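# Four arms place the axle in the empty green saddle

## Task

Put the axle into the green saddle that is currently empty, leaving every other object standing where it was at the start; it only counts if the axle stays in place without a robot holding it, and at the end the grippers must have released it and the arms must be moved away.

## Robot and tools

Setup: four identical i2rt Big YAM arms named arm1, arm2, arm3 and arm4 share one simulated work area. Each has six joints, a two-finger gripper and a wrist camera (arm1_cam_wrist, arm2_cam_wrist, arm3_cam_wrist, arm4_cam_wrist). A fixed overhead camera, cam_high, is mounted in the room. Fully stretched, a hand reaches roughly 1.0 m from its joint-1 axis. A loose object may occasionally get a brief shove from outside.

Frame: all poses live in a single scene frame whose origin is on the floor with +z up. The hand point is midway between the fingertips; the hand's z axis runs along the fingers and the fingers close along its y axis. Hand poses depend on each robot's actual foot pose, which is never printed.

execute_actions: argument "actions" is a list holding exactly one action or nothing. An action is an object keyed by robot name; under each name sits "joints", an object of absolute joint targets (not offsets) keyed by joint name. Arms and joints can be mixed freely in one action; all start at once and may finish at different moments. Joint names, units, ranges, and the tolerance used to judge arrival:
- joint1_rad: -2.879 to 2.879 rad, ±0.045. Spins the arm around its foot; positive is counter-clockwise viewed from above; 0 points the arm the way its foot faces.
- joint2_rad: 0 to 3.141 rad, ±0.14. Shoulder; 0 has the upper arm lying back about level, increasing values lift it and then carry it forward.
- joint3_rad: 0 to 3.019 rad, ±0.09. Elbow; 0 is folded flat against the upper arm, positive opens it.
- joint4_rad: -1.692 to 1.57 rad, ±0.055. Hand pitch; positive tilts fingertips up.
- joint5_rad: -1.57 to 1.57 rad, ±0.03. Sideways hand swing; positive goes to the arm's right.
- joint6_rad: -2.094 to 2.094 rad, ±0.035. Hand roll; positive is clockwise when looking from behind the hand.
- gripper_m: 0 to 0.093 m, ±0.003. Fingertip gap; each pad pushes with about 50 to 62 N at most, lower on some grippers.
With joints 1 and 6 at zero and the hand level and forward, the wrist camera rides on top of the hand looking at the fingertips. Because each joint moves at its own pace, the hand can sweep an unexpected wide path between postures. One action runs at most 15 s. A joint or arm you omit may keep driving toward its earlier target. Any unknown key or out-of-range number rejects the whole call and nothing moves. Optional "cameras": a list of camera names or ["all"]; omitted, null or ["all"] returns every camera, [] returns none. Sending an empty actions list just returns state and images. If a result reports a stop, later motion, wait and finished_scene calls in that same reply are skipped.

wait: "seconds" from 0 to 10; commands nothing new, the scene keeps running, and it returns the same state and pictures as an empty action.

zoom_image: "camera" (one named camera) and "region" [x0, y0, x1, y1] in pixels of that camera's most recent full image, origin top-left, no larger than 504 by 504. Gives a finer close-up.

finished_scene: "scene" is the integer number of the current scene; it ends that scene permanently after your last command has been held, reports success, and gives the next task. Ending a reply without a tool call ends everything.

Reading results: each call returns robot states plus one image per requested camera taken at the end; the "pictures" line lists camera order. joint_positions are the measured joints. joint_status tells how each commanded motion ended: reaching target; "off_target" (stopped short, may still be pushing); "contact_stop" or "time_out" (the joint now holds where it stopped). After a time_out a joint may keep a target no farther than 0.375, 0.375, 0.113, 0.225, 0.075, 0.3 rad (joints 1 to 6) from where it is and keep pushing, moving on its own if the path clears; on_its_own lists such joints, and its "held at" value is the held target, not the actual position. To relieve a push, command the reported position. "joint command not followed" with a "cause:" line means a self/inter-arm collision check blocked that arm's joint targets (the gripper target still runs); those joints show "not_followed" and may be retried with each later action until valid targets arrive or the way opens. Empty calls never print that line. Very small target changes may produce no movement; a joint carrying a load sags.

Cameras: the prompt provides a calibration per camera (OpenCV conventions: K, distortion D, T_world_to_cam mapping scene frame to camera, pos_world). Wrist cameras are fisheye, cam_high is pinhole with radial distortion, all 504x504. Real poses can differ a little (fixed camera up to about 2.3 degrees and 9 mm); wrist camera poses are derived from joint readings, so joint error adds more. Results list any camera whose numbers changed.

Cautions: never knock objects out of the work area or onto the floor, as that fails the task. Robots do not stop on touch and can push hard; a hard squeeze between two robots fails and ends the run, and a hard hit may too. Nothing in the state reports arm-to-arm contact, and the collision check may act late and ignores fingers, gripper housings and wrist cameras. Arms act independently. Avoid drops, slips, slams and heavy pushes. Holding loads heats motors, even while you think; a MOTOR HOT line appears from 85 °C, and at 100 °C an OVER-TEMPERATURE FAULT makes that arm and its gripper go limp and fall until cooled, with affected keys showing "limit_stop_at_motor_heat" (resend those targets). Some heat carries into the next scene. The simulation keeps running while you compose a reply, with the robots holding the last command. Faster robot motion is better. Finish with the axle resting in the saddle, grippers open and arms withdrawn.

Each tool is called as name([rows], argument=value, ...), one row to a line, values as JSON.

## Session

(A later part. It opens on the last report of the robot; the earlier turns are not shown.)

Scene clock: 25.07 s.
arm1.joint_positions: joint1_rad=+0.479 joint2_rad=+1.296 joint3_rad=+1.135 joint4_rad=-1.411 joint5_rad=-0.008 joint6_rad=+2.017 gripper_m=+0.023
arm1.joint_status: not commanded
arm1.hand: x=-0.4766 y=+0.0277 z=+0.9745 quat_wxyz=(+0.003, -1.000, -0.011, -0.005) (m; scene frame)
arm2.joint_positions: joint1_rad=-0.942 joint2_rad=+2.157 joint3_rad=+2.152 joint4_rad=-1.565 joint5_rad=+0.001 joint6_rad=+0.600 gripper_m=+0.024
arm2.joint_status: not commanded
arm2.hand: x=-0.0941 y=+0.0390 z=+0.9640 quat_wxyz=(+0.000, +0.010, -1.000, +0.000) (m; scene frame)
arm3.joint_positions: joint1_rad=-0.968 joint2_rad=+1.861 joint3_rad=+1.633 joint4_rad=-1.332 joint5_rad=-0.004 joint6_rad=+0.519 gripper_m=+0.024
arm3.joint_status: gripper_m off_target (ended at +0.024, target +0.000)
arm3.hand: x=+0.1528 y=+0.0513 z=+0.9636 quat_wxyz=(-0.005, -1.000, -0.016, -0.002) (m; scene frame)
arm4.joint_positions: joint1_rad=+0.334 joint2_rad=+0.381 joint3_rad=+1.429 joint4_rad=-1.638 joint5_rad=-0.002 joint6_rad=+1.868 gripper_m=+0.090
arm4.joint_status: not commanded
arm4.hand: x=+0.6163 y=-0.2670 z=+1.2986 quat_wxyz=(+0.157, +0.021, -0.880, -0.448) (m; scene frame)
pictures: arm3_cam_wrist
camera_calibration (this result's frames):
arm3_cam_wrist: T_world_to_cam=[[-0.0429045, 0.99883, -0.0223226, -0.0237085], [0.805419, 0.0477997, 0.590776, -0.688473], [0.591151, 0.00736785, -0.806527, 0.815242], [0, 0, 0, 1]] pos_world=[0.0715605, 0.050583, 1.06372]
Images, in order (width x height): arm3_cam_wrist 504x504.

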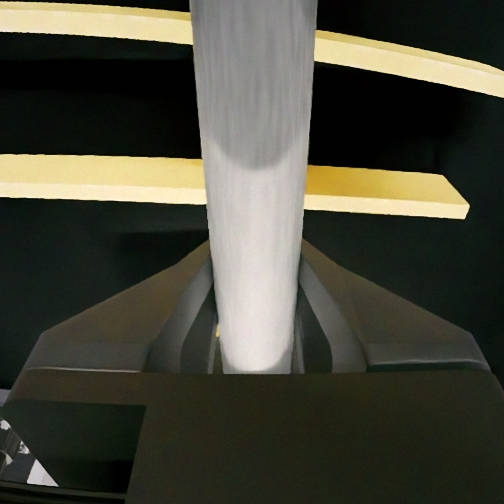

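execute_actions([
  {"arm3":{"joints":{"joint2_rad":1.83,"joint3_rad":1.705}},"arm2":{"joints":{"joint2_rad":2.145,"joint3_rad":2.18}},"arm1":{"joints":{"joint2_rad":1.26,"joint3_rad":1.21}}},
], cameras=[])

execute_actions([
  {"arm2":{"joints":{"gripper_m":0.09}}},
], cameras=["arm2_cam_wrist"])

execute_actions([
  {"arm2":{"joints":{"joint2_rad":1.8,"joint4_rad":-1.67}}},
], cameras=[])

execute_actions([
  {"arm2":{"joints":{"joint2_rad":0.6,"joint3_rad":1.29,"joint6_rad":1.805}}},
], cameras=[])

execute_actions([
  {"arm2":{"joints":{"joint1_rad":0.272}}},
], cameras=[])

execute_actions([
  {"arm2":{"joints":{"joint2_rad":1.333,"joint3_rad":1.30,"joint4_rad":-1.50}}},
], cameras=["arm2_cam_wrist","cam_high"])

Scene clock: 26.13 s.
arm1.joint_positions: joint1_rad=+0.479 joint2_rad=+1.296 joint3_rad=+1.135 joint4_rad=-1.411 joint5_rad=-0.008 joint6_rad=+2.017 gripper_m=+0.023
arm1.joint_status: all done
arm1.hand: x=-0.4766 y=+0.0277 z=+0.9745 quat_wxyz=(+0.003, -1.000, -0.011, -0.005) (m; scene frame)
arm2.joint_positions: joint1_rad=-0.942 joint2_rad=+2.158 joint3_rad=+2.152 joint4_rad=-1.565 joint5_rad=+0.001 joint6_rad=+0.600 gripper_m=+0.024
arm2.joint_status: all done
arm2.hand: x=-0.0942 y=+0.0390 z=+0.9638 quat_wxyz=(+0.000, +0.010, -1.000, +0.000) (m; scene frame)
arm3.joint_positions: joint1_rad=-0.968 joint2_rad=+1.861 joint3_rad=+1.635 joint4_rad=-1.332 joint5_rad=-0.004 joint6_rad=+0.519 gripper_m=+0.024
arm3.joint_status: all done
arm3.hand: x=+0.1525 y=+0.0511 z=+0.9640 quat_wxyz=(-0.005, -1.000, -0.016, -0.002) (m; scene frame)
arm4.joint_positions: joint1_rad=+0.334 joint2_rad=+0.381 joint3_rad=+1.429 joint4_rad=-1.638 joint5_rad=-0.002 joint6_rad=+1.868 gripper_m=+0.090
arm4.joint_status: not commanded
arm4.hand: x=+0.6163 y=-0.2670 z=+1.2986 quat_wxyz=(+0.157, +0.021, -0.880, -0.448) (m; scene frame)
pictures: none
No camera images: the call's "cameras" was empty. Leave "cameras" out to get every camera's image.

Scene clock: 26.83 s.
arm1.joint_positions: joint1_rad=+0.479 joint2_rad=+1.296 joint3_rad=+1.135 joint4_rad=-1.411 joint5_rad=-0.008 joint6_rad=+2.017 gripper_m=+0.023
arm1.joint_status: not commanded
arm1.hand: x=-0.4766 y=+0.0277 z=+0.9745 quat_wxyz=(+0.003, -1.000, -0.011, -0.005) (m; scene frame)
arm2.joint_positions: joint1_rad=-0.942 joint2_rad=+2.155 joint3_rad=+2.152 joint4_rad=-1.565 joint5_rad=+0.001 joint6_rad=+0.600 gripper_m=+0.090
arm2.joint_status: all done
arm2.hand: x=-0.0942 y=+0.0389 z=+0.9655 quat_wxyz=(-0.001, +0.010, -1.000, +0.000) (m; scene frame)
arm3.joint_positions: joint1_rad=-0.968 joint2_rad=+1.861 joint3_rad=+1.635 joint4_rad=-1.332 joint5_rad=-0.004 joint6_rad=+0.519 gripper_m=+0.024
arm3.joint_status: not commanded
arm3.hand: x=+0.1525 y=+0.0511 z=+0.9640 quat_wxyz=(-0.005, -1.000, -0.016, -0.002) (m; scene frame)
arm4.joint_positions: joint1_rad=+0.334 joint2_rad=+0.381 joint3_rad=+1.429 joint4_rad=-1.638 joint5_rad=-0.002 joint6_rad=+1.868 gripper_m=+0.090
arm4.joint_status: not commanded
arm4.hand: x=+0.6163 y=-0.2670 z=+1.2986 quat_wxyz=(+0.157, +0.021, -0.880, -0.448) (m; scene frame)
pictures: arm2_cam_wrist
camera_calibration (this result's frames):
arm2_cam_wrist: T_world_to_cam=[[0.0145035, -0.999883, -0.00480213, 0.0460519], [-0.801366, -0.0144959, 0.597998, -0.649436], [-0.597998, -0.00482478, -0.801483, 0.838428], [0, 0, 0, 1]] pos_world=[-0.0197256, 0.0406775, 1.06057]
Images, in order (width x height): arm2_cam_wrist 504x504.

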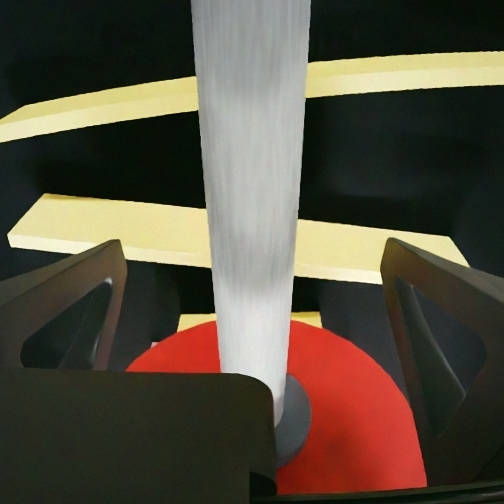

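Scene clock: 28.63 s.
arm1.joint_positions: joint1_rad=+0.479 joint2_rad=+1.296 joint3_rad=+1.135 joint4_rad=-1.411 joint5_rad=-0.008 joint6_rad=+2.017 gripper_m=+0.023
arm1.joint_status: not commanded
arm1.hand: x=-0.4766 y=+0.0277 z=+0.9745 quat_wxyz=(+0.003, -1.000, -0.011, -0.005) (m; scene frame)
arm2.joint_positions: joint1_rad=-0.942 joint2_rad=+1.798 joint3_rad=+2.175 joint4_rad=-1.660 joint5_rad=+0.001 joint6_rad=+0.600 gripper_m=+0.090
arm2.joint_status: all done
arm2.hand: x=-0.1527 y=-0.0028 z=+1.1925 quat_wxyz=(-0.117, +0.010, -0.990, -0.081) (m; scene frame)
arm3.joint_positions: joint1_rad=-0.968 joint2_rad=+1.861 joint3_rad=+1.635 joint4_rad=-1.332 joint5_rad=-0.004 joint6_rad=+0.519 gripper_m=+0.024
arm3.joint_status: not commanded
arm3.hand: x=+0.1525 y=+0.0511 z=+0.9640 quat_wxyz=(-0.005, -1.000, -0.016, -0.002) (m; scene frame)
arm4.joint_positions: joint1_rad=+0.334 joint2_rad=+0.381 joint3_rad=+1.429 joint4_rad=-1.638 joint5_rad=-0.002 joint6_rad=+1.868 gripper_m=+0.090
arm4.joint_status: not commanded
arm4.hand: x=+0.6163 y=-0.2670 z=+1.2986 quat_wxyz=(+0.157, +0.021, -0.880, -0.448) (m; scene frame)
pictures: none
No camera images: the call's "cameras" was empty. Leave "cameras" out to get every camera's image.

Scene clock: 30.63 s.
arm1.joint_positions: joint1_rad=+0.479 joint2_rad=+1.296 joint3_rad=+1.135 joint4_rad=-1.411 joint5_rad=-0.008 joint6_rad=+2.017 gripper_m=+0.023
arm1.joint_status: not commanded
arm1.hand: x=-0.4766 y=+0.0277 z=+0.9745 quat_wxyz=(+0.003, -1.000, -0.011, -0.005) (m; scene frame)
arm2.joint_positions: joint1_rad=-0.942 joint2_rad=+0.603 joint3_rad=+1.296 joint4_rad=-1.665 joint5_rad=+0.001 joint6_rad=+1.793 gripper_m=+0.090
arm2.joint_status: all done
arm2.hand: x=-0.4922 y=-0.2452 z=+1.2460 quat_wxyz=(-0.105, -0.529, -0.796, -0.275) (m; scene frame)
arm3.joint_positions: joint1_rad=-0.968 joint2_rad=+1.861 joint3_rad=+1.635 joint4_rad=-1.332 joint5_rad=-0.004 joint6_rad=+0.519 gripper_m=+0.024
arm3.joint_status: not commanded
arm3.hand: x=+0.1525 y=+0.0511 z=+0.9640 quat_wxyz=(-0.005, -1.000, -0.016, -0.002) (m; scene frame)
arm4.joint_positions: joint1_rad=+0.334 joint2_rad=+0.381 joint3_rad=+1.429 joint4_rad=-1.638 joint5_rad=-0.002 joint6_rad=+1.868 gripper_m=+0.090
arm4.joint_status: not commanded
arm4.hand: x=+0.6163 y=-0.2670 z=+1.2986 quat_wxyz=(+0.157, +0.021, -0.880, -0.448) (m; scene frame)
pictures: none
No camera images: the call's "cameras" was empty. Leave "cameras" out to get every camera's image.

Scene clock: 32.23 s.
arm1.joint_positions: joint1_rad=+0.479 joint2_rad=+1.296 joint3_rad=+1.135 joint4_rad=-1.411 joint5_rad=-0.008 joint6_rad=+2.017 gripper_m=+0.023
arm1.joint_status: not commanded
arm1.hand: x=-0.4766 y=+0.0277 z=+0.9745 quat_wxyz=(+0.003, -1.000, -0.011, -0.005) (m; scene frame)
arm2.joint_positions: joint1_rad=+0.260 joint2_rad=+0.603 joint3_rad=+1.296 joint4_rad=-1.665 joint5_rad=+0.001 joint6_rad=+1.794 gripper_m=+0.090
arm2.joint_status: all done
arm2.hand: x=-0.6842 y=-0.1745 z=+1.2461 quat_wxyz=(+0.069, +0.013, -0.955, -0.287) (m; scene frame)
arm3.joint_positions: joint1_rad=-0.968 joint2_rad=+1.861 joint3_rad=+1.635 joint4_rad=-1.332 joint5_rad=-0.004 joint6_rad=+0.519 gripper_m=+0.024
arm3.joint_status: not commanded
arm3.hand: x=+0.1525 y=+0.0511 z=+0.9640 quat_wxyz=(-0.005, -1.000, -0.016, -0.002) (m; scene frame)
arm4.joint_positions: joint1_rad=+0.334 joint2_rad=+0.381 joint3_rad=+1.429 joint4_rad=-1.638 joint5_rad=-0.002 joint6_rad=+1.868 gripper_m=+0.090
arm4.joint_status: not commanded
arm4.hand: x=+0.6163 y=-0.2670 z=+1.2986 quat_wxyz=(+0.157, +0.021, -0.880, -0.448) (m; scene frame)
pictures: none
No camera images: the call's "cameras" was empty. Leave "cameras" out to get every camera's image.

Scene clock: 33.63 s.
arm1.joint_positions: joint1_rad=+0.479 joint2_rad=+1.296 joint3_rad=+1.135 joint4_rad=-1.411 joint5_rad=-0.008 joint6_rad=+2.017 gripper_m=+0.023
arm1.joint_status: not commanded
arm1.hand: x=-0.4766 y=+0.0277 z=+0.9745 quat_wxyz=(+0.003, -1.000, -0.011, -0.005) (m; scene frame)
arm2.joint_positions: joint1_rad=+0.260 joint2_rad=+1.336 joint3_rad=+1.296 joint4_rad=-1.507 joint5_rad=+0.001 joint6_rad=+1.795 gripper_m=+0.090
arm2.joint_status: all done
arm2.hand: x=-0.7357 y=+0.0254 z=+1.0574 quat_wxyz=(+0.003, +0.014, -1.000, -0.012) (m; scene frame)
arm3.joint_positions: joint1_rad=-0.968 joint2_rad=+1.861 joint3_rad=+1.635 joint4_rad=-1.332 joint5_rad=-0.004 joint6_rad=+0.519 gripper_m=+0.024
arm3.joint_status: not commanded
arm3.hand: x=+0.1525 y=+0.0511 z=+0.9640 quat_wxyz=(-0.005, -1.000, -0.016, -0.002) (m; scene frame)
arm4.joint_positions: joint1_rad=+0.334 joint2_rad=+0.381 joint3_rad=+1.429 joint4_rad=-1.638 joint5_rad=-0.002 joint6_rad=+1.868 gripper_m=+0.090
arm4.joint_status: not commanded
arm4.hand: x=+0.6163 y=-0.2670 z=+1.2986 quat_wxyz=(+0.157, +0.021, -0.880, -0.448) (m; scene frame)
pictures: arm2_cam_wrist, cam_high
camera_calibration (this result's frames):
arm2_cam_wrist: T_world_to_cam=[[0.0216307, -0.99939, -0.027414, 0.0714432], [-0.796303, -0.0338019, 0.603953, -1.22072], [-0.604511, 0.00876591, -0.796549, 0.518052], [0, 0, 0, 1]] pos_world=[-0.660437, 0.0255958, 1.15187]
Images, in order (width x height): arm2_cam_wrist 504x504, cam_high 504x504.

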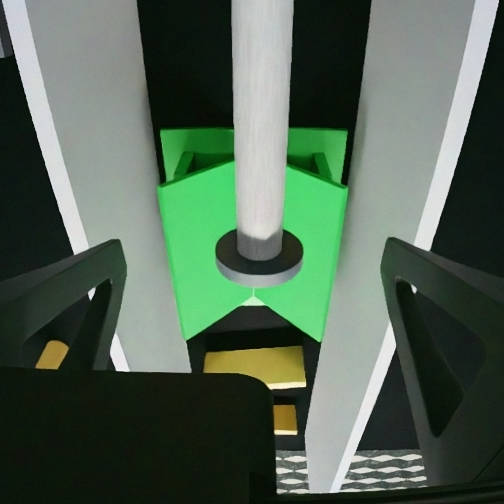

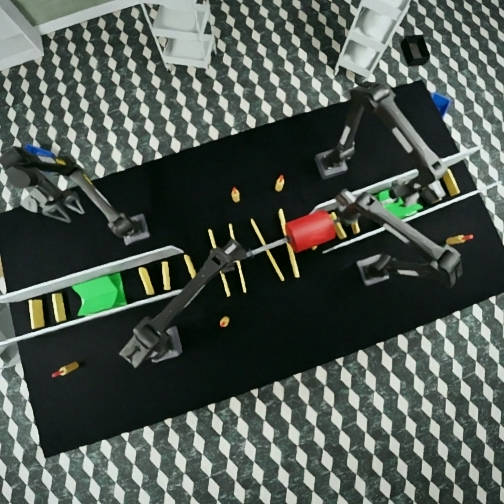

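execute_actions(actions=[])

Scene clock: 34.83 s.
arm1.joint_positions: joint1_rad=+0.479 joint2_rad=+1.296 joint3_rad=+1.135 joint4_rad=-1.411 joint5_rad=-0.008 joint6_rad=+2.017 gripper_m=+0.023
arm1.joint_status: not commanded
arm1.hand: x=-0.4766 y=+0.0277 z=+0.9745 quat_wxyz=(+0.003, -1.000, -0.011, -0.005) (m; scene frame)
arm2.joint_positions: joint1_rad=+0.260 joint2_rad=+1.336 joint3_rad=+1.296 joint4_rad=-1.507 joint5_rad=+0.001 joint6_rad=+1.795 gripper_m=+0.090
arm2.joint_status: all done
arm2.hand: x=-0.7357 y=+0.0254 z=+1.0574 quat_wxyz=(+0.003, +0.014, -1.000, -0.012) (m; scene frame)
arm3.joint_positions: joint1_rad=-0.968 joint2_rad=+1.861 joint3_rad=+1.635 joint4_rad=-1.332 joint5_rad=-0.004 joint6_rad=+0.519 gripper_m=+0.024
arm3.joint_status: not commanded
arm3.hand: x=+0.1525 y=+0.0511 z=+0.9640 quat_wxyz=(-0.005, -1.000, -0.016, -0.002) (m; scene frame)
arm4.joint_positions: joint1_rad=+0.334 joint2_rad=+0.381 joint3_rad=+1.429 joint4_rad=-1.638 joint5_rad=-0.002 joint6_rad=+1.868 gripper_m=+0.090
arm4.joint_status: not commanded
arm4.hand: x=+0.6163 y=-0.2670 z=+1.2986 quat_wxyz=(+0.157, +0.021, -0.880, -0.448) (m; scene frame)
pictures: arm1_cam_wrist, arm2_cam_wrist, arm3_cam_wrist, arm4_cam_wrist, cam_high
camera_calibration (this result's frames):
arm1_cam_wrist: T_world_to_cam=[[-0.0281194, 0.999525, 0.0126375, -0.0555306], [0.794428, 0.0146725, 0.607181, -0.210549], [0.606707, 0.0271132, -0.794463, 1.18523], [0, 0, 0, 1]] pos_world=[-0.553386, 0.0264581, 1.07017]
arm2_cam_wrist: T_world_to_cam=[[0.0216307, -0.99939, -0.027414, 0.0714432], [-0.796303, -0.0338019, 0.603953, -1.22072], [-0.604511, 0.00876591, -0.796549, 0.518052], [0, 0, 0, 1]] pos_world=[-0.660437, 0.0255958, 1.15187]
arm3_cam_wrist: T_world_to_cam=[[-0.0433003, 0.9988, -0.0228806, -0.0229148], [0.805978, 0.0484558, 0.589958, -0.687781], [0.590359, 0.00710408, -0.807109, 0.816477], [0, 0, 0, 1]] pos_world=[0.0713303, 0.050414, 1.06422]
arm4_cam_wrist: T_world_to_cam=[[-0.10051, -0.600435, -0.793332, 0.932322], [-0.5869, -0.608084, 0.534586, -0.489619], [-0.803397, 0.519338, -0.291276, 1.13691], [0, 0, 0, 1]] pos_world=[0.719737, -0.328368, 1.33254]
Images, in order (width x height): arm1_cam_wrist 504x504, arm2_cam_wrist 504x504, arm3_cam_wrist 504x504, arm4_cam_wrist 504x504, cam_high 504x504.

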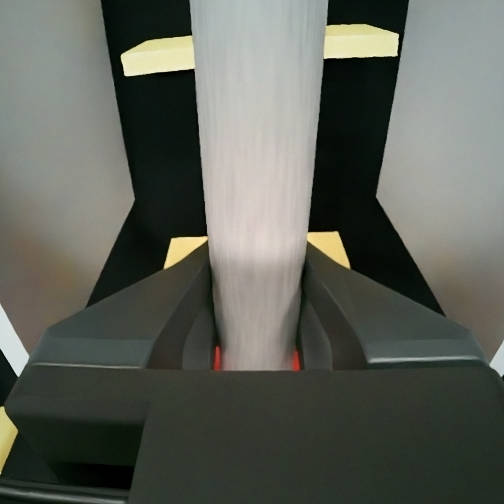

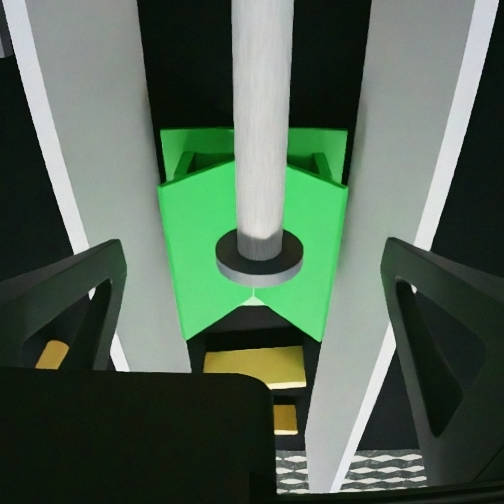

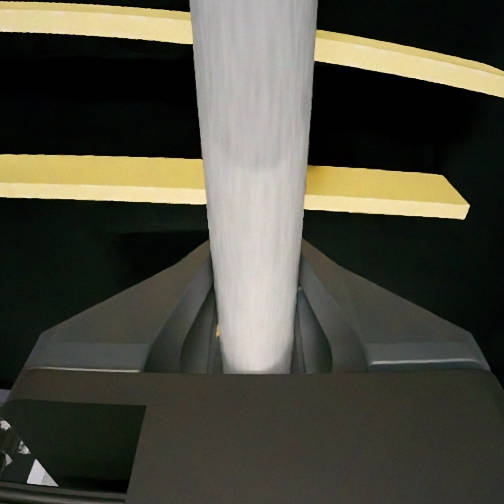

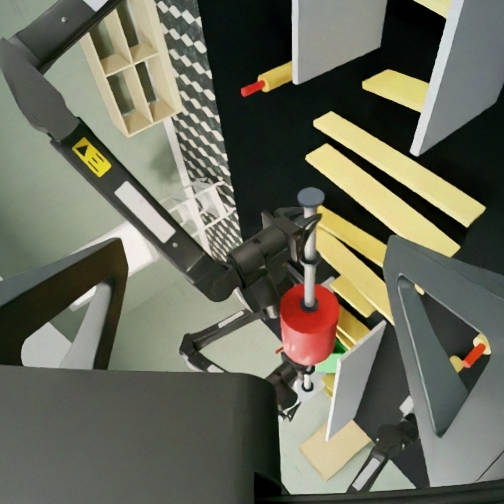

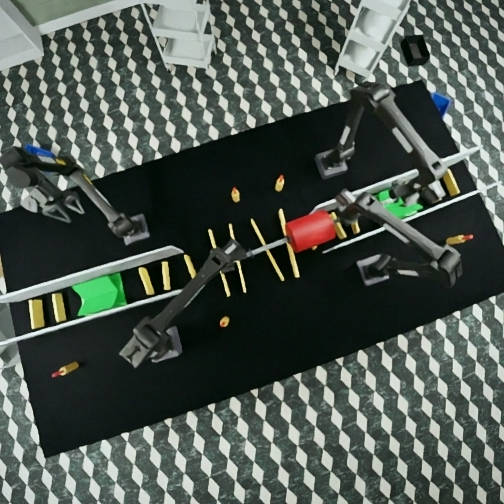

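execute_actions([
  {"arm2":{"joints":{"joint2_rad":1.335,"joint3_rad":1.185,"joint4_rad":-1.39}}},
], cameras=["arm2_cam_wrist"])

execute_actions([
  {"arm2":{"joints":{"joint2_rad":1.362,"joint3_rad":1.087,"joint4_rad":-1.27}}},
], cameras=["arm2_cam_wrist"])

Scene clock: 36.23 s.
arm1.joint_positions: joint1_rad=+0.479 joint2_rad=+1.296 joint3_rad=+1.135 joint4_rad=-1.411 joint5_rad=-0.008 joint6_rad=+2.017 gripper_m=+0.023
arm1.joint_status: not commanded
arm1.hand: x=-0.4766 y=+0.0277 z=+0.9745 quat_wxyz=(+0.003, -1.000, -0.011, -0.005) (m; scene frame)
arm2.joint_positions: joint1_rad=+0.260 joint2_rad=+1.336 joint3_rad=+1.181 joint4_rad=-1.402 joint5_rad=+0.001 joint6_rad=+1.795 gripper_m=+0.090
arm2.joint_status: all done
arm2.hand: x=-0.7341 y=+0.0189 z=+1.0137 quat_wxyz=(+0.002, +0.014, -1.000, -0.007) (m; scene frame)
arm3.joint_positions: joint1_rad=-0.968 joint2_rad=+1.861 joint3_rad=+1.635 joint4_rad=-1.332 joint5_rad=-0.004 joint6_rad=+0.519 gripper_m=+0.024
arm3.joint_status: not commanded
arm3.hand: x=+0.1525 y=+0.0511 z=+0.9640 quat_wxyz=(-0.005, -1.000, -0.016, -0.002) (m; scene frame)
arm4.joint_positions: joint1_rad=+0.334 joint2_rad=+0.381 joint3_rad=+1.429 joint4_rad=-1.638 joint5_rad=-0.002 joint6_rad=+1.868 gripper_m=+0.090
arm4.joint_status: not commanded
arm4.hand: x=+0.6163 y=-0.2670 z=+1.2986 quat_wxyz=(+0.157, +0.021, -0.880, -0.448) (m; scene frame)
pictures: arm2_cam_wrist
camera_calibration (this result's frames):
arm2_cam_wrist: T_world_to_cam=[[0.0216932, -0.999607, -0.0177592, 0.053969], [-0.797792, -0.0280137, 0.602281, -1.19276], [-0.602542, 0.00110274, -0.798086, 0.487465], [0, 0, 0, 1]] pos_world=[-0.659028, 0.0199966, 1.10838]
Images, in order (width x height): arm2_cam_wrist 504x504.

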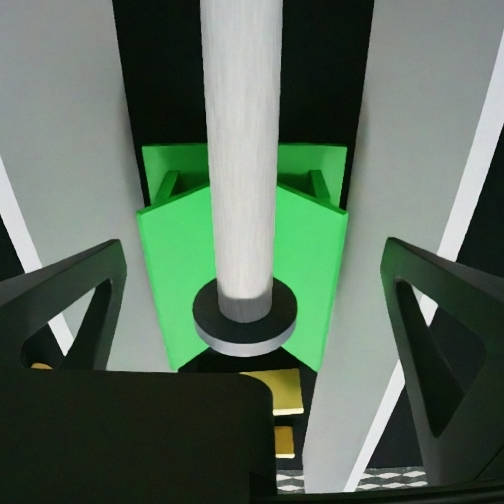

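Scene clock: 37.10 s.
arm1.joint_positions: joint1_rad=+0.479 joint2_rad=+1.296 joint3_rad=+1.135 joint4_rad=-1.411 joint5_rad=-0.008 joint6_rad=+2.017 gripper_m=+0.023
arm1.joint_status: not commanded
arm1.hand: x=-0.4766 y=+0.0277 z=+0.9745 quat_wxyz=(+0.003, -1.000, -0.011, -0.005) (m; scene frame)
arm2.joint_positions: joint1_rad=+0.260 joint2_rad=+1.354 joint3_rad=+1.085 joint4_rad=-1.282 joint5_rad=+0.001 joint6_rad=+1.795 gripper_m=+0.090
arm2.joint_status: all done
arm2.hand: x=-0.7339 y=+0.0181 z=+0.9715 quat_wxyz=(+0.002, +0.014, -1.000, -0.010) (m; scene frame)
arm3.joint_positions: joint1_rad=-0.968 joint2_rad=+1.861 joint3_rad=+1.635 joint4_rad=-1.332 joint5_rad=-0.004 joint6_rad=+0.519 gripper_m=+0.024
arm3.joint_status: not commanded
arm3.hand: x=+0.1525 y=+0.0511 z=+0.9640 quat_wxyz=(-0.005, -1.000, -0.016, -0.002) (m; scene frame)
arm4.joint_positions: joint1_rad=+0.334 joint2_rad=+0.381 joint3_rad=+1.429 joint4_rad=-1.638 joint5_rad=-0.002 joint6_rad=+1.868 gripper_m=+0.090
arm4.joint_status: not commanded
arm4.hand: x=+0.6163 y=-0.2670 z=+1.2986 quat_wxyz=(+0.157, +0.021, -0.880, -0.448) (m; scene frame)
pictures: arm2_cam_wrist
camera_calibration (this result's frames):
arm2_cam_wrist: T_world_to_cam=[[0.02166, -0.999493, -0.0233295, 0.0577513], [-0.796934, -0.0313511, 0.603253, -1.16746], [-0.603679, 0.0055256, -0.797209, 0.45212], [0, 0, 0, 1]] pos_world=[-0.658705, 0.0186226, 1.06606]
Images, in order (width x height): arm2_cam_wrist 504x504.

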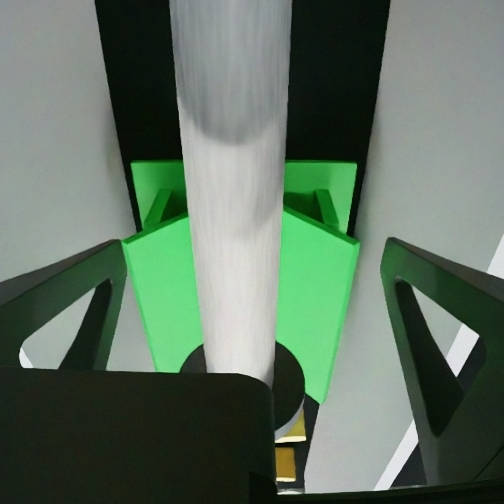

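execute_actions([
  {"arm2":{"joints":{"joint2_rad":1.382,"joint3_rad":1.125,"joint4_rad":-1.27}}},
], cameras=["arm2_cam_wrist"])

Scene clock: 37.87 s.
arm1.joint_positions: joint1_rad=+0.479 joint2_rad=+1.296 joint3_rad=+1.135 joint4_rad=-1.411 joint5_rad=-0.008 joint6_rad=+2.017 gripper_m=+0.023
arm1.joint_status: not commanded
arm1.hand: x=-0.4766 y=+0.0277 z=+0.9745 quat_wxyz=(+0.003, -1.000, -0.011, -0.005) (m; scene frame)
arm2.joint_positions: joint1_rad=+0.260 joint2_rad=+1.366 joint3_rad=+1.085 joint4_rad=-1.282 joint5_rad=+0.001 joint6_rad=+1.795 gripper_m=+0.090
arm2.joint_status: all done
arm2.hand: x=-0.7340 y=+0.0185 z=+0.9670 quat_wxyz=(+0.001, +0.014, -1.000, -0.003) (m; scene frame)
arm3.joint_positions: joint1_rad=-0.968 joint2_rad=+1.861 joint3_rad=+1.635 joint4_rad=-1.332 joint5_rad=-0.004 joint6_rad=+0.519 gripper_m=+0.024
arm3.joint_status: not commanded
arm3.hand: x=+0.1525 y=+0.0511 z=+0.9640 quat_wxyz=(-0.005, -1.000, -0.016, -0.002) (m; scene frame)
arm4.joint_positions: joint1_rad=+0.334 joint2_rad=+0.381 joint3_rad=+1.429 joint4_rad=-1.638 joint5_rad=-0.002 joint6_rad=+1.868 gripper_m=+0.090
arm4.joint_status: not commanded
arm4.hand: x=+0.6163 y=-0.2670 z=+1.2986 quat_wxyz=(+0.157, +0.021, -0.880, -0.448) (m; scene frame)
pictures: arm2_cam_wrist
camera_calibration (this result's frames):
arm2_cam_wrist: T_world_to_cam=[[0.0217225, -0.999703, -0.011074, 0.0462708], [-0.798821, -0.0240159, 0.60109, -1.16425], [-0.601177, -0.00421101, -0.799105, 0.452306], [0, 0, 0, 1]] pos_world=[-0.659113, 0.0202013, 1.06177]
Images, in order (width x height): arm2_cam_wrist 504x504.

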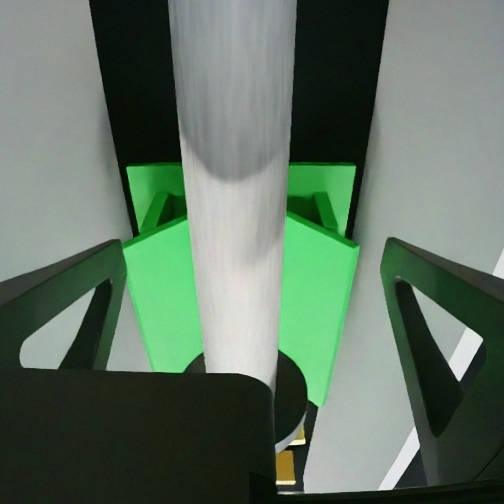

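Nudge out with q4, then close.

execute_actions([
  {"arm2":{"joints":{"joint3_rad":1.14,"joint4_rad":-1.255}}},
], cameras=[])

execute_actions([
  {"arm2":{"joints":{"gripper_m":0.0}}},
], cameras=["arm2_cam_wrist"])

Scene clock: 39.73 s.
arm1.joint_positions: joint1_rad=+0.479 joint2_rad=+1.296 joint3_rad=+1.135 joint4_rad=-1.411 joint5_rad=-0.008 joint6_rad=+2.017 gripper_m=+0.023
arm1.joint_status: not commanded
arm1.hand: x=-0.4766 y=+0.0277 z=+0.9745 quat_wxyz=(+0.003, -1.000, -0.011, -0.005) (m; scene frame)
arm2.joint_positions: joint1_rad=+0.260 joint2_rad=+1.366 joint3_rad=+1.085 joint4_rad=-1.267 joint5_rad=+0.001 joint6_rad=+1.795 gripper_m=+0.090
arm2.joint_status: all done
arm2.hand: x=-0.7349 y=+0.0221 z=+0.9670 quat_wxyz=(+0.003, +0.014, -1.000, -0.011) (m; scene frame)
arm3.joint_positions: joint1_rad=-0.968 joint2_rad=+1.861 joint3_rad=+1.635 joint4_rad=-1.332 joint5_rad=-0.004 joint6_rad=+0.519 gripper_m=+0.024
arm3.joint_status: not commanded
arm3.hand: x=+0.1525 y=+0.0511 z=+0.9640 quat_wxyz=(-0.005, -1.000, -0.016, -0.002) (m; scene frame)
arm4.joint_positions: joint1_rad=+0.334 joint2_rad=+0.381 joint3_rad=+1.429 joint4_rad=-1.638 joint5_rad=-0.002 joint6_rad=+1.868 gripper_m=+0.090
arm4.joint_status: not commanded
arm4.hand: x=+0.6163 y=-0.2670 z=+1.2986 quat_wxyz=(+0.157, +0.021, -0.880, -0.448) (m; scene frame)
pictures: none
No camera images: the call's "cameras" was empty. Leave "cameras" out to get every camera's image.

Scene clock: 40.43 s.
arm1.joint_positions: joint1_rad=+0.479 joint2_rad=+1.296 joint3_rad=+1.135 joint4_rad=-1.411 joint5_rad=-0.007 joint6_rad=+2.017 gripper_m=+0.023
arm1.joint_status: not commanded
arm1.hand: x=-0.4767 y=+0.0276 z=+0.9745 quat_wxyz=(+0.003, -1.000, -0.011, -0.005) (m; scene frame)
arm2.joint_positions: joint1_rad=+0.260 joint2_rad=+1.366 joint3_rad=+1.085 joint4_rad=-1.265 joint5_rad=+0.001 joint6_rad=+1.797 gripper_m=+0.023
arm2.joint_status: gripper_m off_target (ended at +0.023, target +0.000)
arm2.hand: x=-0.7351 y=+0.0227 z=+0.9672 quat_wxyz=(+0.003, +0.013, -1.000, -0.012) (m; scene frame)
arm3.joint_positions: joint1_rad=-0.968 joint2_rad=+1.861 joint3_rad=+1.635 joint4_rad=-1.332 joint5_rad=-0.003 joint6_rad=+0.519 gripper_m=+0.024
arm3.joint_status: not commanded
arm3.hand: x=+0.1524 y=+0.0512 z=+0.9640 quat_wxyz=(-0.005, -1.000, -0.016, -0.001) (m; scene frame)
arm4.joint_positions: joint1_rad=+0.334 joint2_rad=+0.381 joint3_rad=+1.429 joint4_rad=-1.638 joint5_rad=-0.002 joint6_rad=+1.868 gripper_m=+0.090
arm4.joint_status: not commanded
arm4.hand: x=+0.6163 y=-0.2670 z=+1.2986 quat_wxyz=(+0.157, +0.021, -0.880, -0.448) (m; scene frame)
pictures: arm2_cam_wrist
camera_calibration (this result's frames):
arm2_cam_wrist: T_world_to_cam=[[0.0193366, -0.999417, -0.0281441, 0.0652626], [-0.796232, -0.0324178, 0.604123, -1.16597], [-0.604683, 0.0107276, -0.796394, 0.446297], [0, 0, 0, 1]] pos_world=[-0.659779, 0.0226385, 1.06166]
Images, in order (width x height): arm2_cam_wrist 504x504.

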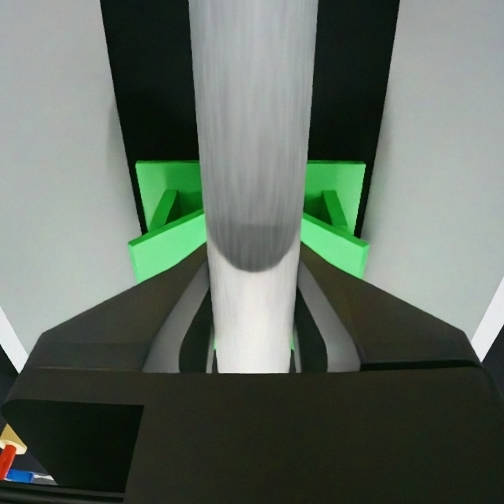

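execute_actions([
  {"arm2":{"joints":{"joint2_rad":1.336,"joint3_rad":1.155}},"arm3":{"joints":{"joint2_rad":1.825,"joint3_rad":1.715}},"arm1":{"joints":{"joint2_rad":1.285,"joint3_rad":1.165}}},
], cameras=[])

execute_actions([
  {"arm1":{"joints":{"gripper_m":0.09}}},
], cameras=[])

execute_actions([
  {"arm1":{"joints":{"joint2_rad":1.24,"joint3_rad":1.36,"joint4_rad":-1.63}}},
], cameras=["arm1_cam_wrist","cam_high"])

Scene clock: 42.73 s.
arm1.joint_positions: joint1_rad=+0.479 joint2_rad=+1.296 joint3_rad=+1.135 joint4_rad=-1.411 joint5_rad=-0.007 joint6_rad=+2.017 gripper_m=+0.023
arm1.joint_status: all done
arm1.hand: x=-0.4767 y=+0.0276 z=+0.9745 quat_wxyz=(+0.003, -1.000, -0.011, -0.005) (m; scene frame)
arm2.joint_positions: joint1_rad=+0.260 joint2_rad=+1.364 joint3_rad=+1.087 joint4_rad=-1.265 joint5_rad=+0.001 joint6_rad=+1.797 gripper_m=+0.023
arm2.joint_status: all done
arm2.hand: x=-0.7351 y=+0.0230 z=+0.9686 quat_wxyz=(+0.003, +0.012, -1.000, -0.014) (m; scene frame)
arm3.joint_positions: joint1_rad=-0.968 joint2_rad=+1.861 joint3_rad=+1.635 joint4_rad=-1.332 joint5_rad=-0.003 joint6_rad=+0.519 gripper_m=+0.024
arm3.joint_status: all done
arm3.hand: x=+0.1524 y=+0.0512 z=+0.9640 quat_wxyz=(-0.005, -1.000, -0.016, -0.001) (m; scene frame)
arm4.joint_positions: joint1_rad=+0.334 joint2_rad=+0.381 joint3_rad=+1.429 joint4_rad=-1.638 joint5_rad=-0.002 joint6_rad=+1.868 gripper_m=+0.090
arm4.joint_status: not commanded
arm4.hand: x=+0.6163 y=-0.2670 z=+1.2986 quat_wxyz=(+0.157, +0.021, -0.880, -0.448) (m; scene frame)
pictures: none
No camera images: the call's "cameras" was empty. Leave "cameras" out to get every camera's image.

Scene clock: 43.43 s.
arm1.joint_positions: joint1_rad=+0.479 joint2_rad=+1.295 joint3_rad=+1.135 joint4_rad=-1.411 joint5_rad=-0.002 joint6_rad=+2.017 gripper_m=+0.090
arm1.joint_status: all done
arm1.hand: x=-0.4775 y=+0.0273 z=+0.9748 quat_wxyz=(+0.002, -1.000, -0.011, -0.003) (m; scene frame)
arm2.joint_positions: joint1_rad=+0.260 joint2_rad=+1.364 joint3_rad=+1.087 joint4_rad=-1.265 joint5_rad=+0.001 joint6_rad=+1.797 gripper_m=+0.023
arm2.joint_status: not commanded
arm2.hand: x=-0.7351 y=+0.0230 z=+0.9686 quat_wxyz=(+0.003, +0.012, -1.000, -0.014) (m; scene frame)
arm3.joint_positions: joint1_rad=-0.968 joint2_rad=+1.861 joint3_rad=+1.635 joint4_rad=-1.332 joint5_rad=-0.003 joint6_rad=+0.518 gripper_m=+0.024
arm3.joint_status: not commanded
arm3.hand: x=+0.1524 y=+0.0512 z=+0.9640 quat_wxyz=(-0.005, -1.000, -0.016, -0.001) (m; scene frame)
arm4.joint_positions: joint1_rad=+0.334 joint2_rad=+0.381 joint3_rad=+1.429 joint4_rad=-1.638 joint5_rad=-0.002 joint6_rad=+1.868 gripper_m=+0.090
arm4.joint_status: not commanded
arm4.hand: x=+0.6163 y=-0.2670 z=+1.2986 quat_wxyz=(+0.157, +0.021, -0.880, -0.448) (m; scene frame)
pictures: none
No camera images: the call's "cameras" was empty. Leave "cameras" out to get every camera's image.

Scene clock: 44.43 s.
arm1.joint_positions: joint1_rad=+0.479 joint2_rad=+1.238 joint3_rad=+1.328 joint4_rad=-1.618 joint5_rad=-0.002 joint6_rad=+2.017 gripper_m=+0.090
arm1.joint_status: all done
arm1.hand: x=-0.4813 y=+0.0340 z=+1.0672 quat_wxyz=(-0.017, -1.000, -0.011, -0.012) (m; scene frame)
arm2.joint_positions: joint1_rad=+0.260 joint2_rad=+1.364 joint3_rad=+1.087 joint4_rad=-1.265 joint5_rad=+0.001 joint6_rad=+1.797 gripper_m=+0.023
arm2.joint_status: not commanded
arm2.hand: x=-0.7351 y=+0.0230 z=+0.9686 quat_wxyz=(+0.003, +0.012, -1.000, -0.014) (m; scene frame)
arm3.joint_positions: joint1_rad=-0.968 joint2_rad=+1.861 joint3_rad=+1.635 joint4_rad=-1.332 joint5_rad=-0.003 joint6_rad=+0.518 gripper_m=+0.024
arm3.joint_status: not commanded
arm3.hand: x=+0.1524 y=+0.0512 z=+0.9640 quat_wxyz=(-0.005, -1.000, -0.016, -0.001) (m; scene frame)
arm4.joint_positions: joint1_rad=+0.334 joint2_rad=+0.381 joint3_rad=+1.429 joint4_rad=-1.638 joint5_rad=-0.002 joint6_rad=+1.868 gripper_m=+0.090
arm4.joint_status: not commanded
arm4.hand: x=+0.6163 y=-0.2670 z=+1.2986 quat_wxyz=(+0.157, +0.021, -0.880, -0.448) (m; scene frame)
pictures: arm1_cam_wrist, cam_high
camera_calibration (this result's frames):
arm1_cam_wrist: T_world_to_cam=[[-0.0277062, 0.999196, -0.0289619, -0.0186189], [0.785309, 0.0396834, 0.617831, -0.279795], [0.618484, -0.00562634, -0.785778, 1.25909], [0, 0, 0, 1]] pos_world=[-0.559515, 0.0367912, 1.16169]
Images, in order (width x height): arm1_cam_wrist 504x504, cam_high 504x504.

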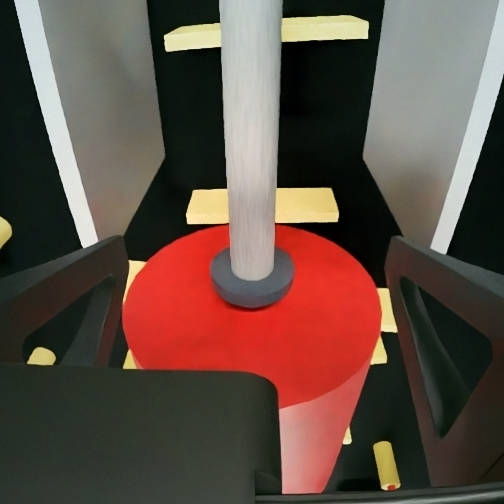

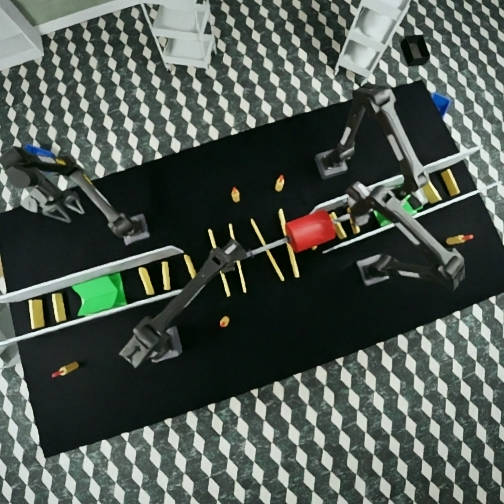

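execute_actions([
  {"arm1":{"joints":{"joint2_rad":0.45,"joint4_rad":-1.65}},"arm2":{"joints":{"joint1_rad":-0.07,"joint2_rad":1.302,"joint3_rad":1.13,"joint4_rad":-1.32,"joint6_rad":1.508}},"arm3":{"joints":{"joint1_rad":-0.752,"joint2_rad":1.645,"joint3_rad":1.435,"joint4_rad":-1.282,"joint6_rad":0.788}}},
], cameras=["arm2_cam_wrist","arm3_cam_wrist","cam_high"])

Scene clock: 46.60 s.
arm1.joint_positions: joint1_rad=+0.479 joint2_rad=+0.445 joint3_rad=+1.345 joint4_rad=-1.640 joint5_rad=-0.002 joint6_rad=+2.017 gripper_m=+0.090
arm1.joint_status: all done
arm1.hand: x=-0.5838 y=+0.2343 z=+1.2562 quat_wxyz=(-0.360, -0.915, -0.010, -0.181) (m; scene frame)
arm2.joint_positions: joint1_rad=-0.075 joint2_rad=+1.342 joint3_rad=+1.087 joint4_rad=-1.309 joint5_rad=-0.003 joint6_rad=+1.526 gripper_m=+0.023
arm2.joint_status: all done
arm2.hand: x=-0.6090 y=+0.0220 z=+0.9761 quat_wxyz=(+0.002, -0.019, -1.000, -0.003) (m; scene frame)
arm3.joint_positions: joint1_rad=-0.741 joint2_rad=+1.694 joint3_rad=+1.422 joint4_rad=-1.284 joint5_rad=-0.007 joint6_rad=+0.806 gripper_m=+0.024
arm3.joint_status: all done
arm3.hand: x=+0.2772 y=-0.0066 z=+0.9728 quat_wxyz=(-0.008, -1.000, +0.014, -0.003) (m; scene frame)
arm4.joint_positions: joint1_rad=+0.334 joint2_rad=+0.381 joint3_rad=+1.429 joint4_rad=-1.638 joint5_rad=-0.002 joint6_rad=+1.868 gripper_m=+0.090
arm4.joint_status: not commanded
arm4.hand: x=+0.6163 y=-0.2670 z=+1.2986 quat_wxyz=(+0.157, +0.021, -0.880, -0.448) (m; scene frame)
pictures: arm2_cam_wrist, arm3_cam_wrist, cam_high
camera_calibration (this result's frames):
arm2_cam_wrist: T_world_to_cam=[[-0.044255, -0.99897, -0.0100127, 0.00592634], [-0.797301, 0.0292783, 0.602872, -1.07176], [-0.601958, 0.0346632, -0.797775, 0.532138], [0, 0, 0, 1]] pos_world=[-0.533926, 0.0188539, 1.07072]
arm3_cam_wrist: T_world_to_cam=[[0.0170137, 0.999436, -0.0289357, 0.0294921], [0.805886, 0.00342255, 0.592061, -0.792984], [0.591826, -0.033392, -0.805374, 0.747991], [0, 0, 0, 1]] pos_world=[0.195872, -0.00178454, 1.07276]
Images, in order (width x height): arm2_cam_wrist 504x504, arm3_cam_wrist 504x504, cam_high 504x504.

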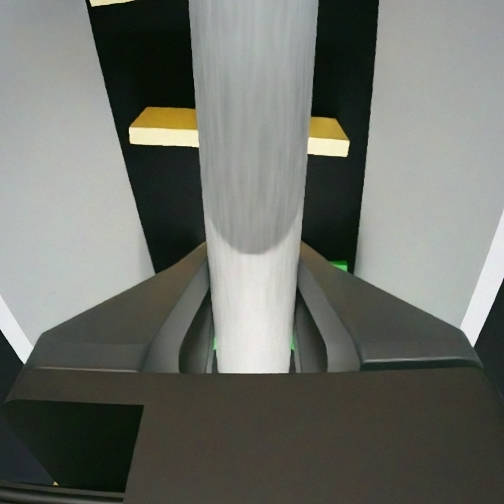

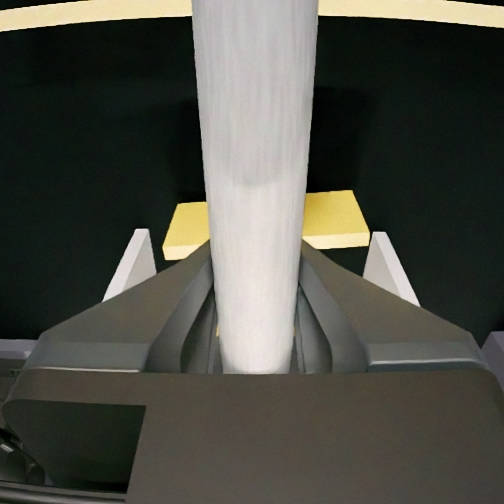

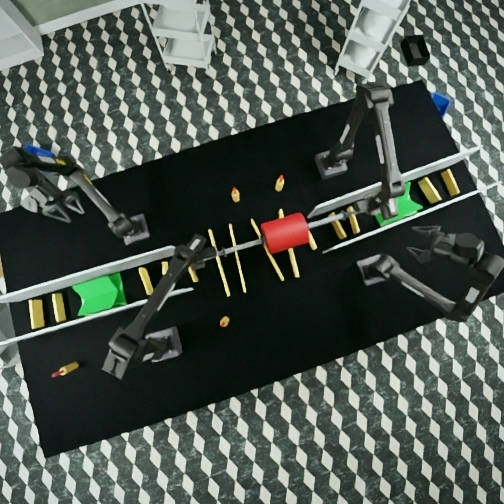

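execute_actions([
  {"arm2":{"joints":{"joint1_rad":-0.373,"joint2_rad":1.415,"joint3_rad":1.255,"joint4_rad":-1.311,"joint6_rad":1.22}},"arm3":{"joints":{"joint1_rad":-0.533,"joint2_rad":1.46,"joint3_rad":1.215,"joint4_rad":-1.245,"joint6_rad":1.033}}},
], cameras=["arm2_cam_wrist","arm3_cam_wrist"])

Scene clock: 48.17 s.
arm1.joint_positions: joint1_rad=+0.479 joint2_rad=+0.445 joint3_rad=+1.345 joint4_rad=-1.640 joint5_rad=-0.002 joint6_rad=+2.017 gripper_m=+0.090
arm1.joint_status: not commanded
arm1.hand: x=-0.5838 y=+0.2343 z=+1.2562 quat_wxyz=(-0.360, -0.915, -0.010, -0.181) (m; scene frame)
arm2.joint_positions: joint1_rad=-0.383 joint2_rad=+1.440 joint3_rad=+1.179 joint4_rad=-1.303 joint5_rad=+0.004 joint6_rad=+1.236 gripper_m=+0.023
arm2.joint_status: all done
arm2.hand: x=-0.4825 y=+0.0289 z=+0.9740 quat_wxyz=(-0.002, -0.028, -1.000, -0.002) (m; scene frame)
arm3.joint_positions: joint1_rad=-0.523 joint2_rad=+1.502 joint3_rad=+1.200 joint4_rad=-1.241 joint5_rad=-0.009 joint6_rad=+1.043 gripper_m=+0.024
arm3.joint_status: all done
arm3.hand: x=+0.4027 y=-0.0159 z=+0.9782 quat_wxyz=(-0.014, -1.000, +0.023, -0.002) (m; scene frame)
arm4.joint_positions: joint1_rad=+0.334 joint2_rad=+0.381 joint3_rad=+1.429 joint4_rad=-1.638 joint5_rad=-0.002 joint6_rad=+1.868 gripper_m=+0.090
arm4.joint_status: not commanded
arm4.hand: x=+0.6163 y=-0.2670 z=+1.2986 quat_wxyz=(+0.157, +0.021, -0.880, -0.448) (m; scene frame)
pictures: arm2_cam_wrist, arm3_cam_wrist
camera_calibration (this result's frames):
arm2_cam_wrist: T_world_to_cam=[[-0.0625016, -0.998009, -0.00840411, 0.0079897], [-0.801619, 0.0451825, 0.596126, -0.965861], [-0.594559, 0.0439957, -0.802847, 0.614566], [0, 0, 0, 1]] pos_world=[-0.408357, 0.0245755, 1.06924]
arm3_cam_wrist: T_world_to_cam=[[0.0360845, 0.998491, -0.0414033, 0.041306], [0.806303, -0.00461248, 0.591485, -0.896985], [0.590402, -0.0547271, -0.805252, 0.67784], [0, 0, 0, 1]] pos_world=[0.321553, -0.00828479, 1.0781]
Images, in order (width x height): arm2_cam_wrist 504x504, arm3_cam_wrist 504x504.

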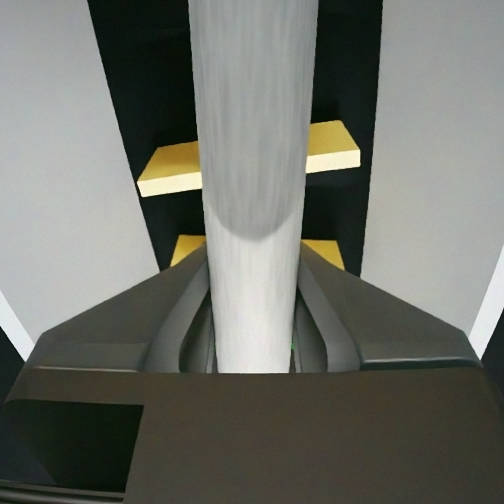

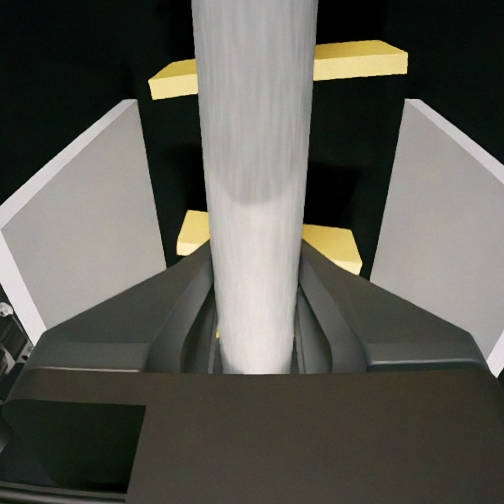

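execute_actions([
  {"arm2":{"joints":{"joint1_rad":-0.634,"joint2_rad":1.563,"joint3_rad":1.422,"joint4_rad":-1.338,"joint6_rad":0.955}},"arm3":{"joints":{"joint1_rad":-0.232,"joint2_rad":1.34,"joint3_rad":1.078,"joint4_rad":-1.255,"joint6_rad":1.335}}},
], cameras=["arm3_cam_wrist"])

Scene clock: 49.70 s.
arm1.joint_positions: joint1_rad=+0.479 joint2_rad=+0.445 joint3_rad=+1.345 joint4_rad=-1.640 joint5_rad=-0.002 joint6_rad=+2.017 gripper_m=+0.090
arm1.joint_status: not commanded
arm1.hand: x=-0.5838 y=+0.2343 z=+1.2562 quat_wxyz=(-0.360, -0.915, -0.010, -0.181) (m; scene frame)
arm2.joint_positions: joint1_rad=-0.650 joint2_rad=+1.588 joint3_rad=+1.345 joint4_rad=-1.325 joint5_rad=+0.006 joint6_rad=+0.959 gripper_m=+0.023
arm2.joint_status: all done
arm2.hand: x=-0.3527 y=+0.0189 z=+0.9735 quat_wxyz=(-0.003, -0.024, -1.000, +0.001) (m; scene frame)
arm3.joint_positions: joint1_rad=-0.228 joint2_rad=+1.378 joint3_rad=+1.065 joint4_rad=-1.248 joint5_rad=-0.004 joint6_rad=+1.330 gripper_m=+0.024
arm3.joint_status: all done
arm3.hand: x=+0.5333 y=-0.0170 z=+0.9779 quat_wxyz=(-0.005, -1.000, +0.019, -0.007) (m; scene frame)
arm4.joint_positions: joint1_rad=+0.334 joint2_rad=+0.381 joint3_rad=+1.429 joint4_rad=-1.638 joint5_rad=-0.002 joint6_rad=+1.868 gripper_m=+0.090
arm4.joint_status: not commanded
arm4.hand: x=+0.6163 y=-0.2670 z=+1.2986 quat_wxyz=(+0.157, +0.021, -0.880, -0.448) (m; scene frame)
pictures: arm3_cam_wrist
camera_calibration (this result's frames):
arm3_cam_wrist: T_world_to_cam=[[0.0278244, 0.999331, -0.0237493, 0.0248285], [0.80104, -0.00807855, 0.598556, -1.00632], [0.597963, -0.0356786, -0.800729, 0.592267], [0, 0, 0, 1]] pos_world=[0.451257, -0.0118102, 1.07717]
Images, in order (width x height): arm3_cam_wrist 504x504.

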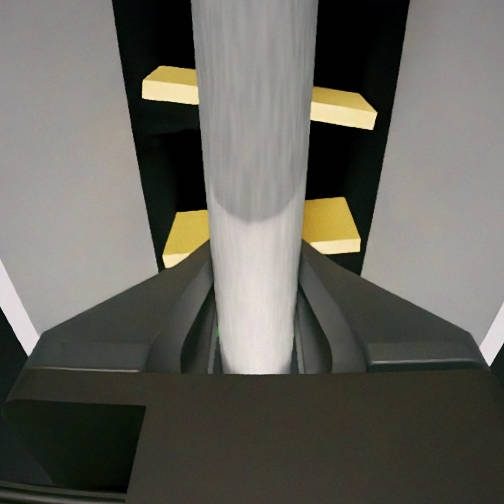

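execute_actions([
  {"arm2":{"joints":{"joint1_rad":-0.82,"joint2_rad":1.775,"joint3_rad":1.698,"joint4_rad":-1.40,"joint6_rad":0.772}},"arm3":{"joints":{"joint1_rad":0.102,"joint2_rad":1.325,"joint3_rad":1.06,"joint4_rad":-1.25,"joint6_rad":1.675}}},
], cameras=["arm3_cam_wrist","cam_high"])

Scene clock: 51.60 s.
arm1.joint_positions: joint1_rad=+0.479 joint2_rad=+0.445 joint3_rad=+1.345 joint4_rad=-1.640 joint5_rad=-0.002 joint6_rad=+2.017 gripper_m=+0.090
arm1.joint_status: not commanded
arm1.hand: x=-0.5838 y=+0.2343 z=+1.2562 quat_wxyz=(-0.360, -0.915, -0.010, -0.181) (m; scene frame)
arm2.joint_positions: joint1_rad=-0.837 joint2_rad=+1.811 joint3_rad=+1.616 joint4_rad=-1.389 joint5_rad=+0.002 joint6_rad=+0.775 gripper_m=+0.023
arm2.joint_status: all done
arm2.hand: x=-0.2283 y=+0.0136 z=+0.9656 quat_wxyz=(+0.005, -0.025, -1.000, +0.006) (m; scene frame)
arm3.joint_positions: joint1_rad=+0.103 joint2_rad=+1.377 joint3_rad=+1.049 joint4_rad=-1.248 joint5_rad=-0.004 joint6_rad=+1.665 gripper_m=+0.024
arm3.joint_status: all done
arm3.hand: x=+0.6578 y=-0.0256 z=+0.9742 quat_wxyz=(+0.002, -1.000, +0.021, -0.008) (m; scene frame)
arm4.joint_positions: joint1_rad=+0.334 joint2_rad=+0.381 joint3_rad=+1.429 joint4_rad=-1.638 joint5_rad=-0.002 joint6_rad=+1.868 gripper_m=+0.090
arm4.joint_status: not commanded
arm4.hand: x=+0.6163 y=-0.2670 z=+1.2986 quat_wxyz=(+0.157, +0.021, -0.880, -0.448) (m; scene frame)
pictures: arm3_cam_wrist, cam_high
camera_calibration (this result's frames):
arm3_cam_wrist: T_world_to_cam=[[0.0314951, 0.999467, -0.00856985, 0.0126455], [0.799815, -0.0200598, 0.599911, -1.10476], [0.599419, -0.0257486, -0.800021, 0.513208], [0, 0, 0, 1]] pos_world=[0.575577, -0.0215857, 1.07344]
Images, in order (width x height): arm3_cam_wrist 504x504, cam_high 504x504.

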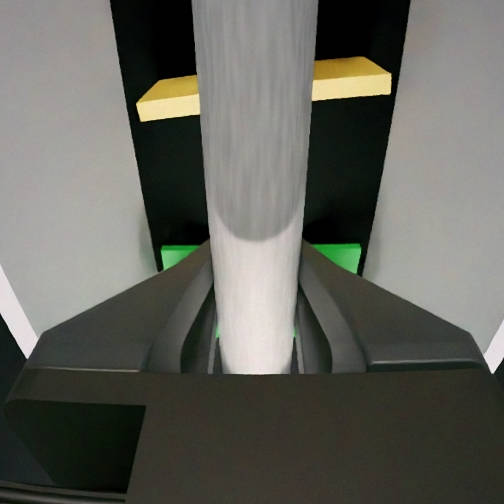

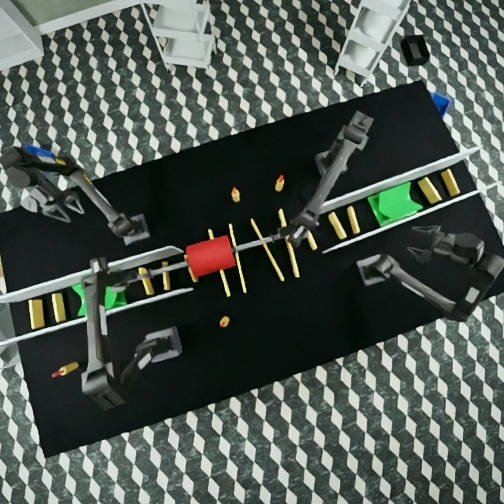

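execute_actions([
  {"arm2":{"joints":{"joint1_rad":-0.955,"joint2_rad":2.025,"joint3_rad":2.097,"joint4_rad":-1.533,"joint6_rad":0.643}},"arm3":{"joints":{"joint1_rad":0.402,"joint2_rad":1.408,"joint3_rad":1.2,"joint4_rad":-1.25,"joint6_rad":1.978}}},
], cameras=["arm3_cam_wrist","arm2_cam_wrist"])

Scene clock: 54.43 s.
arm1.joint_positions: joint1_rad=+0.479 joint2_rad=+0.445 joint3_rad=+1.345 joint4_rad=-1.640 joint5_rad=-0.002 joint6_rad=+2.017 gripper_m=+0.090
arm1.joint_status: not commanded
arm1.hand: x=-0.5838 y=+0.2343 z=+1.2562 quat_wxyz=(-0.360, -0.915, -0.010, -0.181) (m; scene frame)
arm2.joint_positions: joint1_rad=-0.970 joint2_rad=+2.069 joint3_rad=+2.006 joint4_rad=-1.522 joint5_rad=+0.006 joint6_rad=+0.637 gripper_m=+0.023
arm2.joint_status: joint3_rad time_out (moved +0.390 of +0.481); the others done
arm2.on_its_own: joint3_rad reads +2.006 and still pushes toward +2.097 since a time_out
arm2.hand: x=-0.1082 y=+0.0063 z=+0.9640 quat_wxyz=(+0.005, -0.022, -1.000, +0.007) (m; scene frame)
arm3.joint_positions: joint1_rad=+0.408 joint2_rad=+1.427 joint3_rad=+1.113 joint4_rad=-1.248 joint5_rad=-0.007 joint6_rad=+1.961 gripper_m=+0.024
arm3.joint_status: all done
arm3.hand: x=+0.7784 y=-0.0248 z=+0.9804 quat_wxyz=(-0.003, -1.000, +0.017, -0.011) (m; scene frame)
arm4.joint_positions: joint1_rad=+0.334 joint2_rad=+0.381 joint3_rad=+1.429 joint4_rad=-1.638 joint5_rad=-0.002 joint6_rad=+1.868 gripper_m=+0.090
arm4.joint_status: not commanded
arm4.hand: x=+0.6163 y=-0.2670 z=+1.2986 quat_wxyz=(+0.157, +0.021, -0.880, -0.448) (m; scene frame)
pictures: arm2_cam_wrist, arm3_cam_wrist
camera_calibration (this result's frames):
arm2_cam_wrist: T_world_to_cam=[[-0.0498834, -0.998707, 0.00983371, -0.00743716], [-0.793342, 0.0456033, 0.607066, -0.668448], [-0.606729, 0.022481, -0.794591, 0.820963], [0, 0, 0, 1]] pos_world=[-0.0325764, 0.00459978, 1.05819]
arm3_cam_wrist: T_world_to_cam=[[0.0233139, 0.999546, -0.0190721, 0.0248267], [0.796052, -0.00702005, 0.605188, -1.20678], [0.604779, -0.0292916, -0.795854, 0.437515], [0, 0, 0, 1]] pos_world=[0.695477, -0.0204715, 1.079]
Images, in order (width x height): arm2_cam_wrist 504x504, arm3_cam_wrist 504x504.

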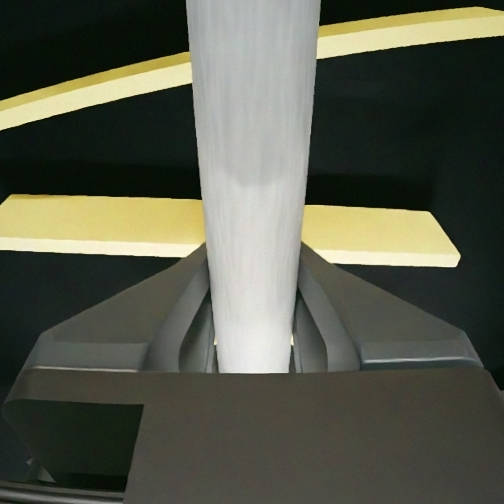

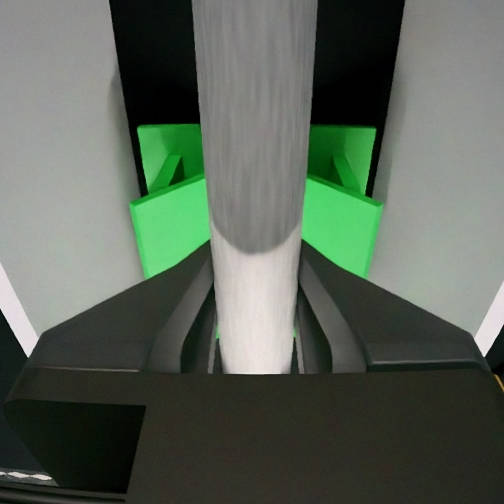

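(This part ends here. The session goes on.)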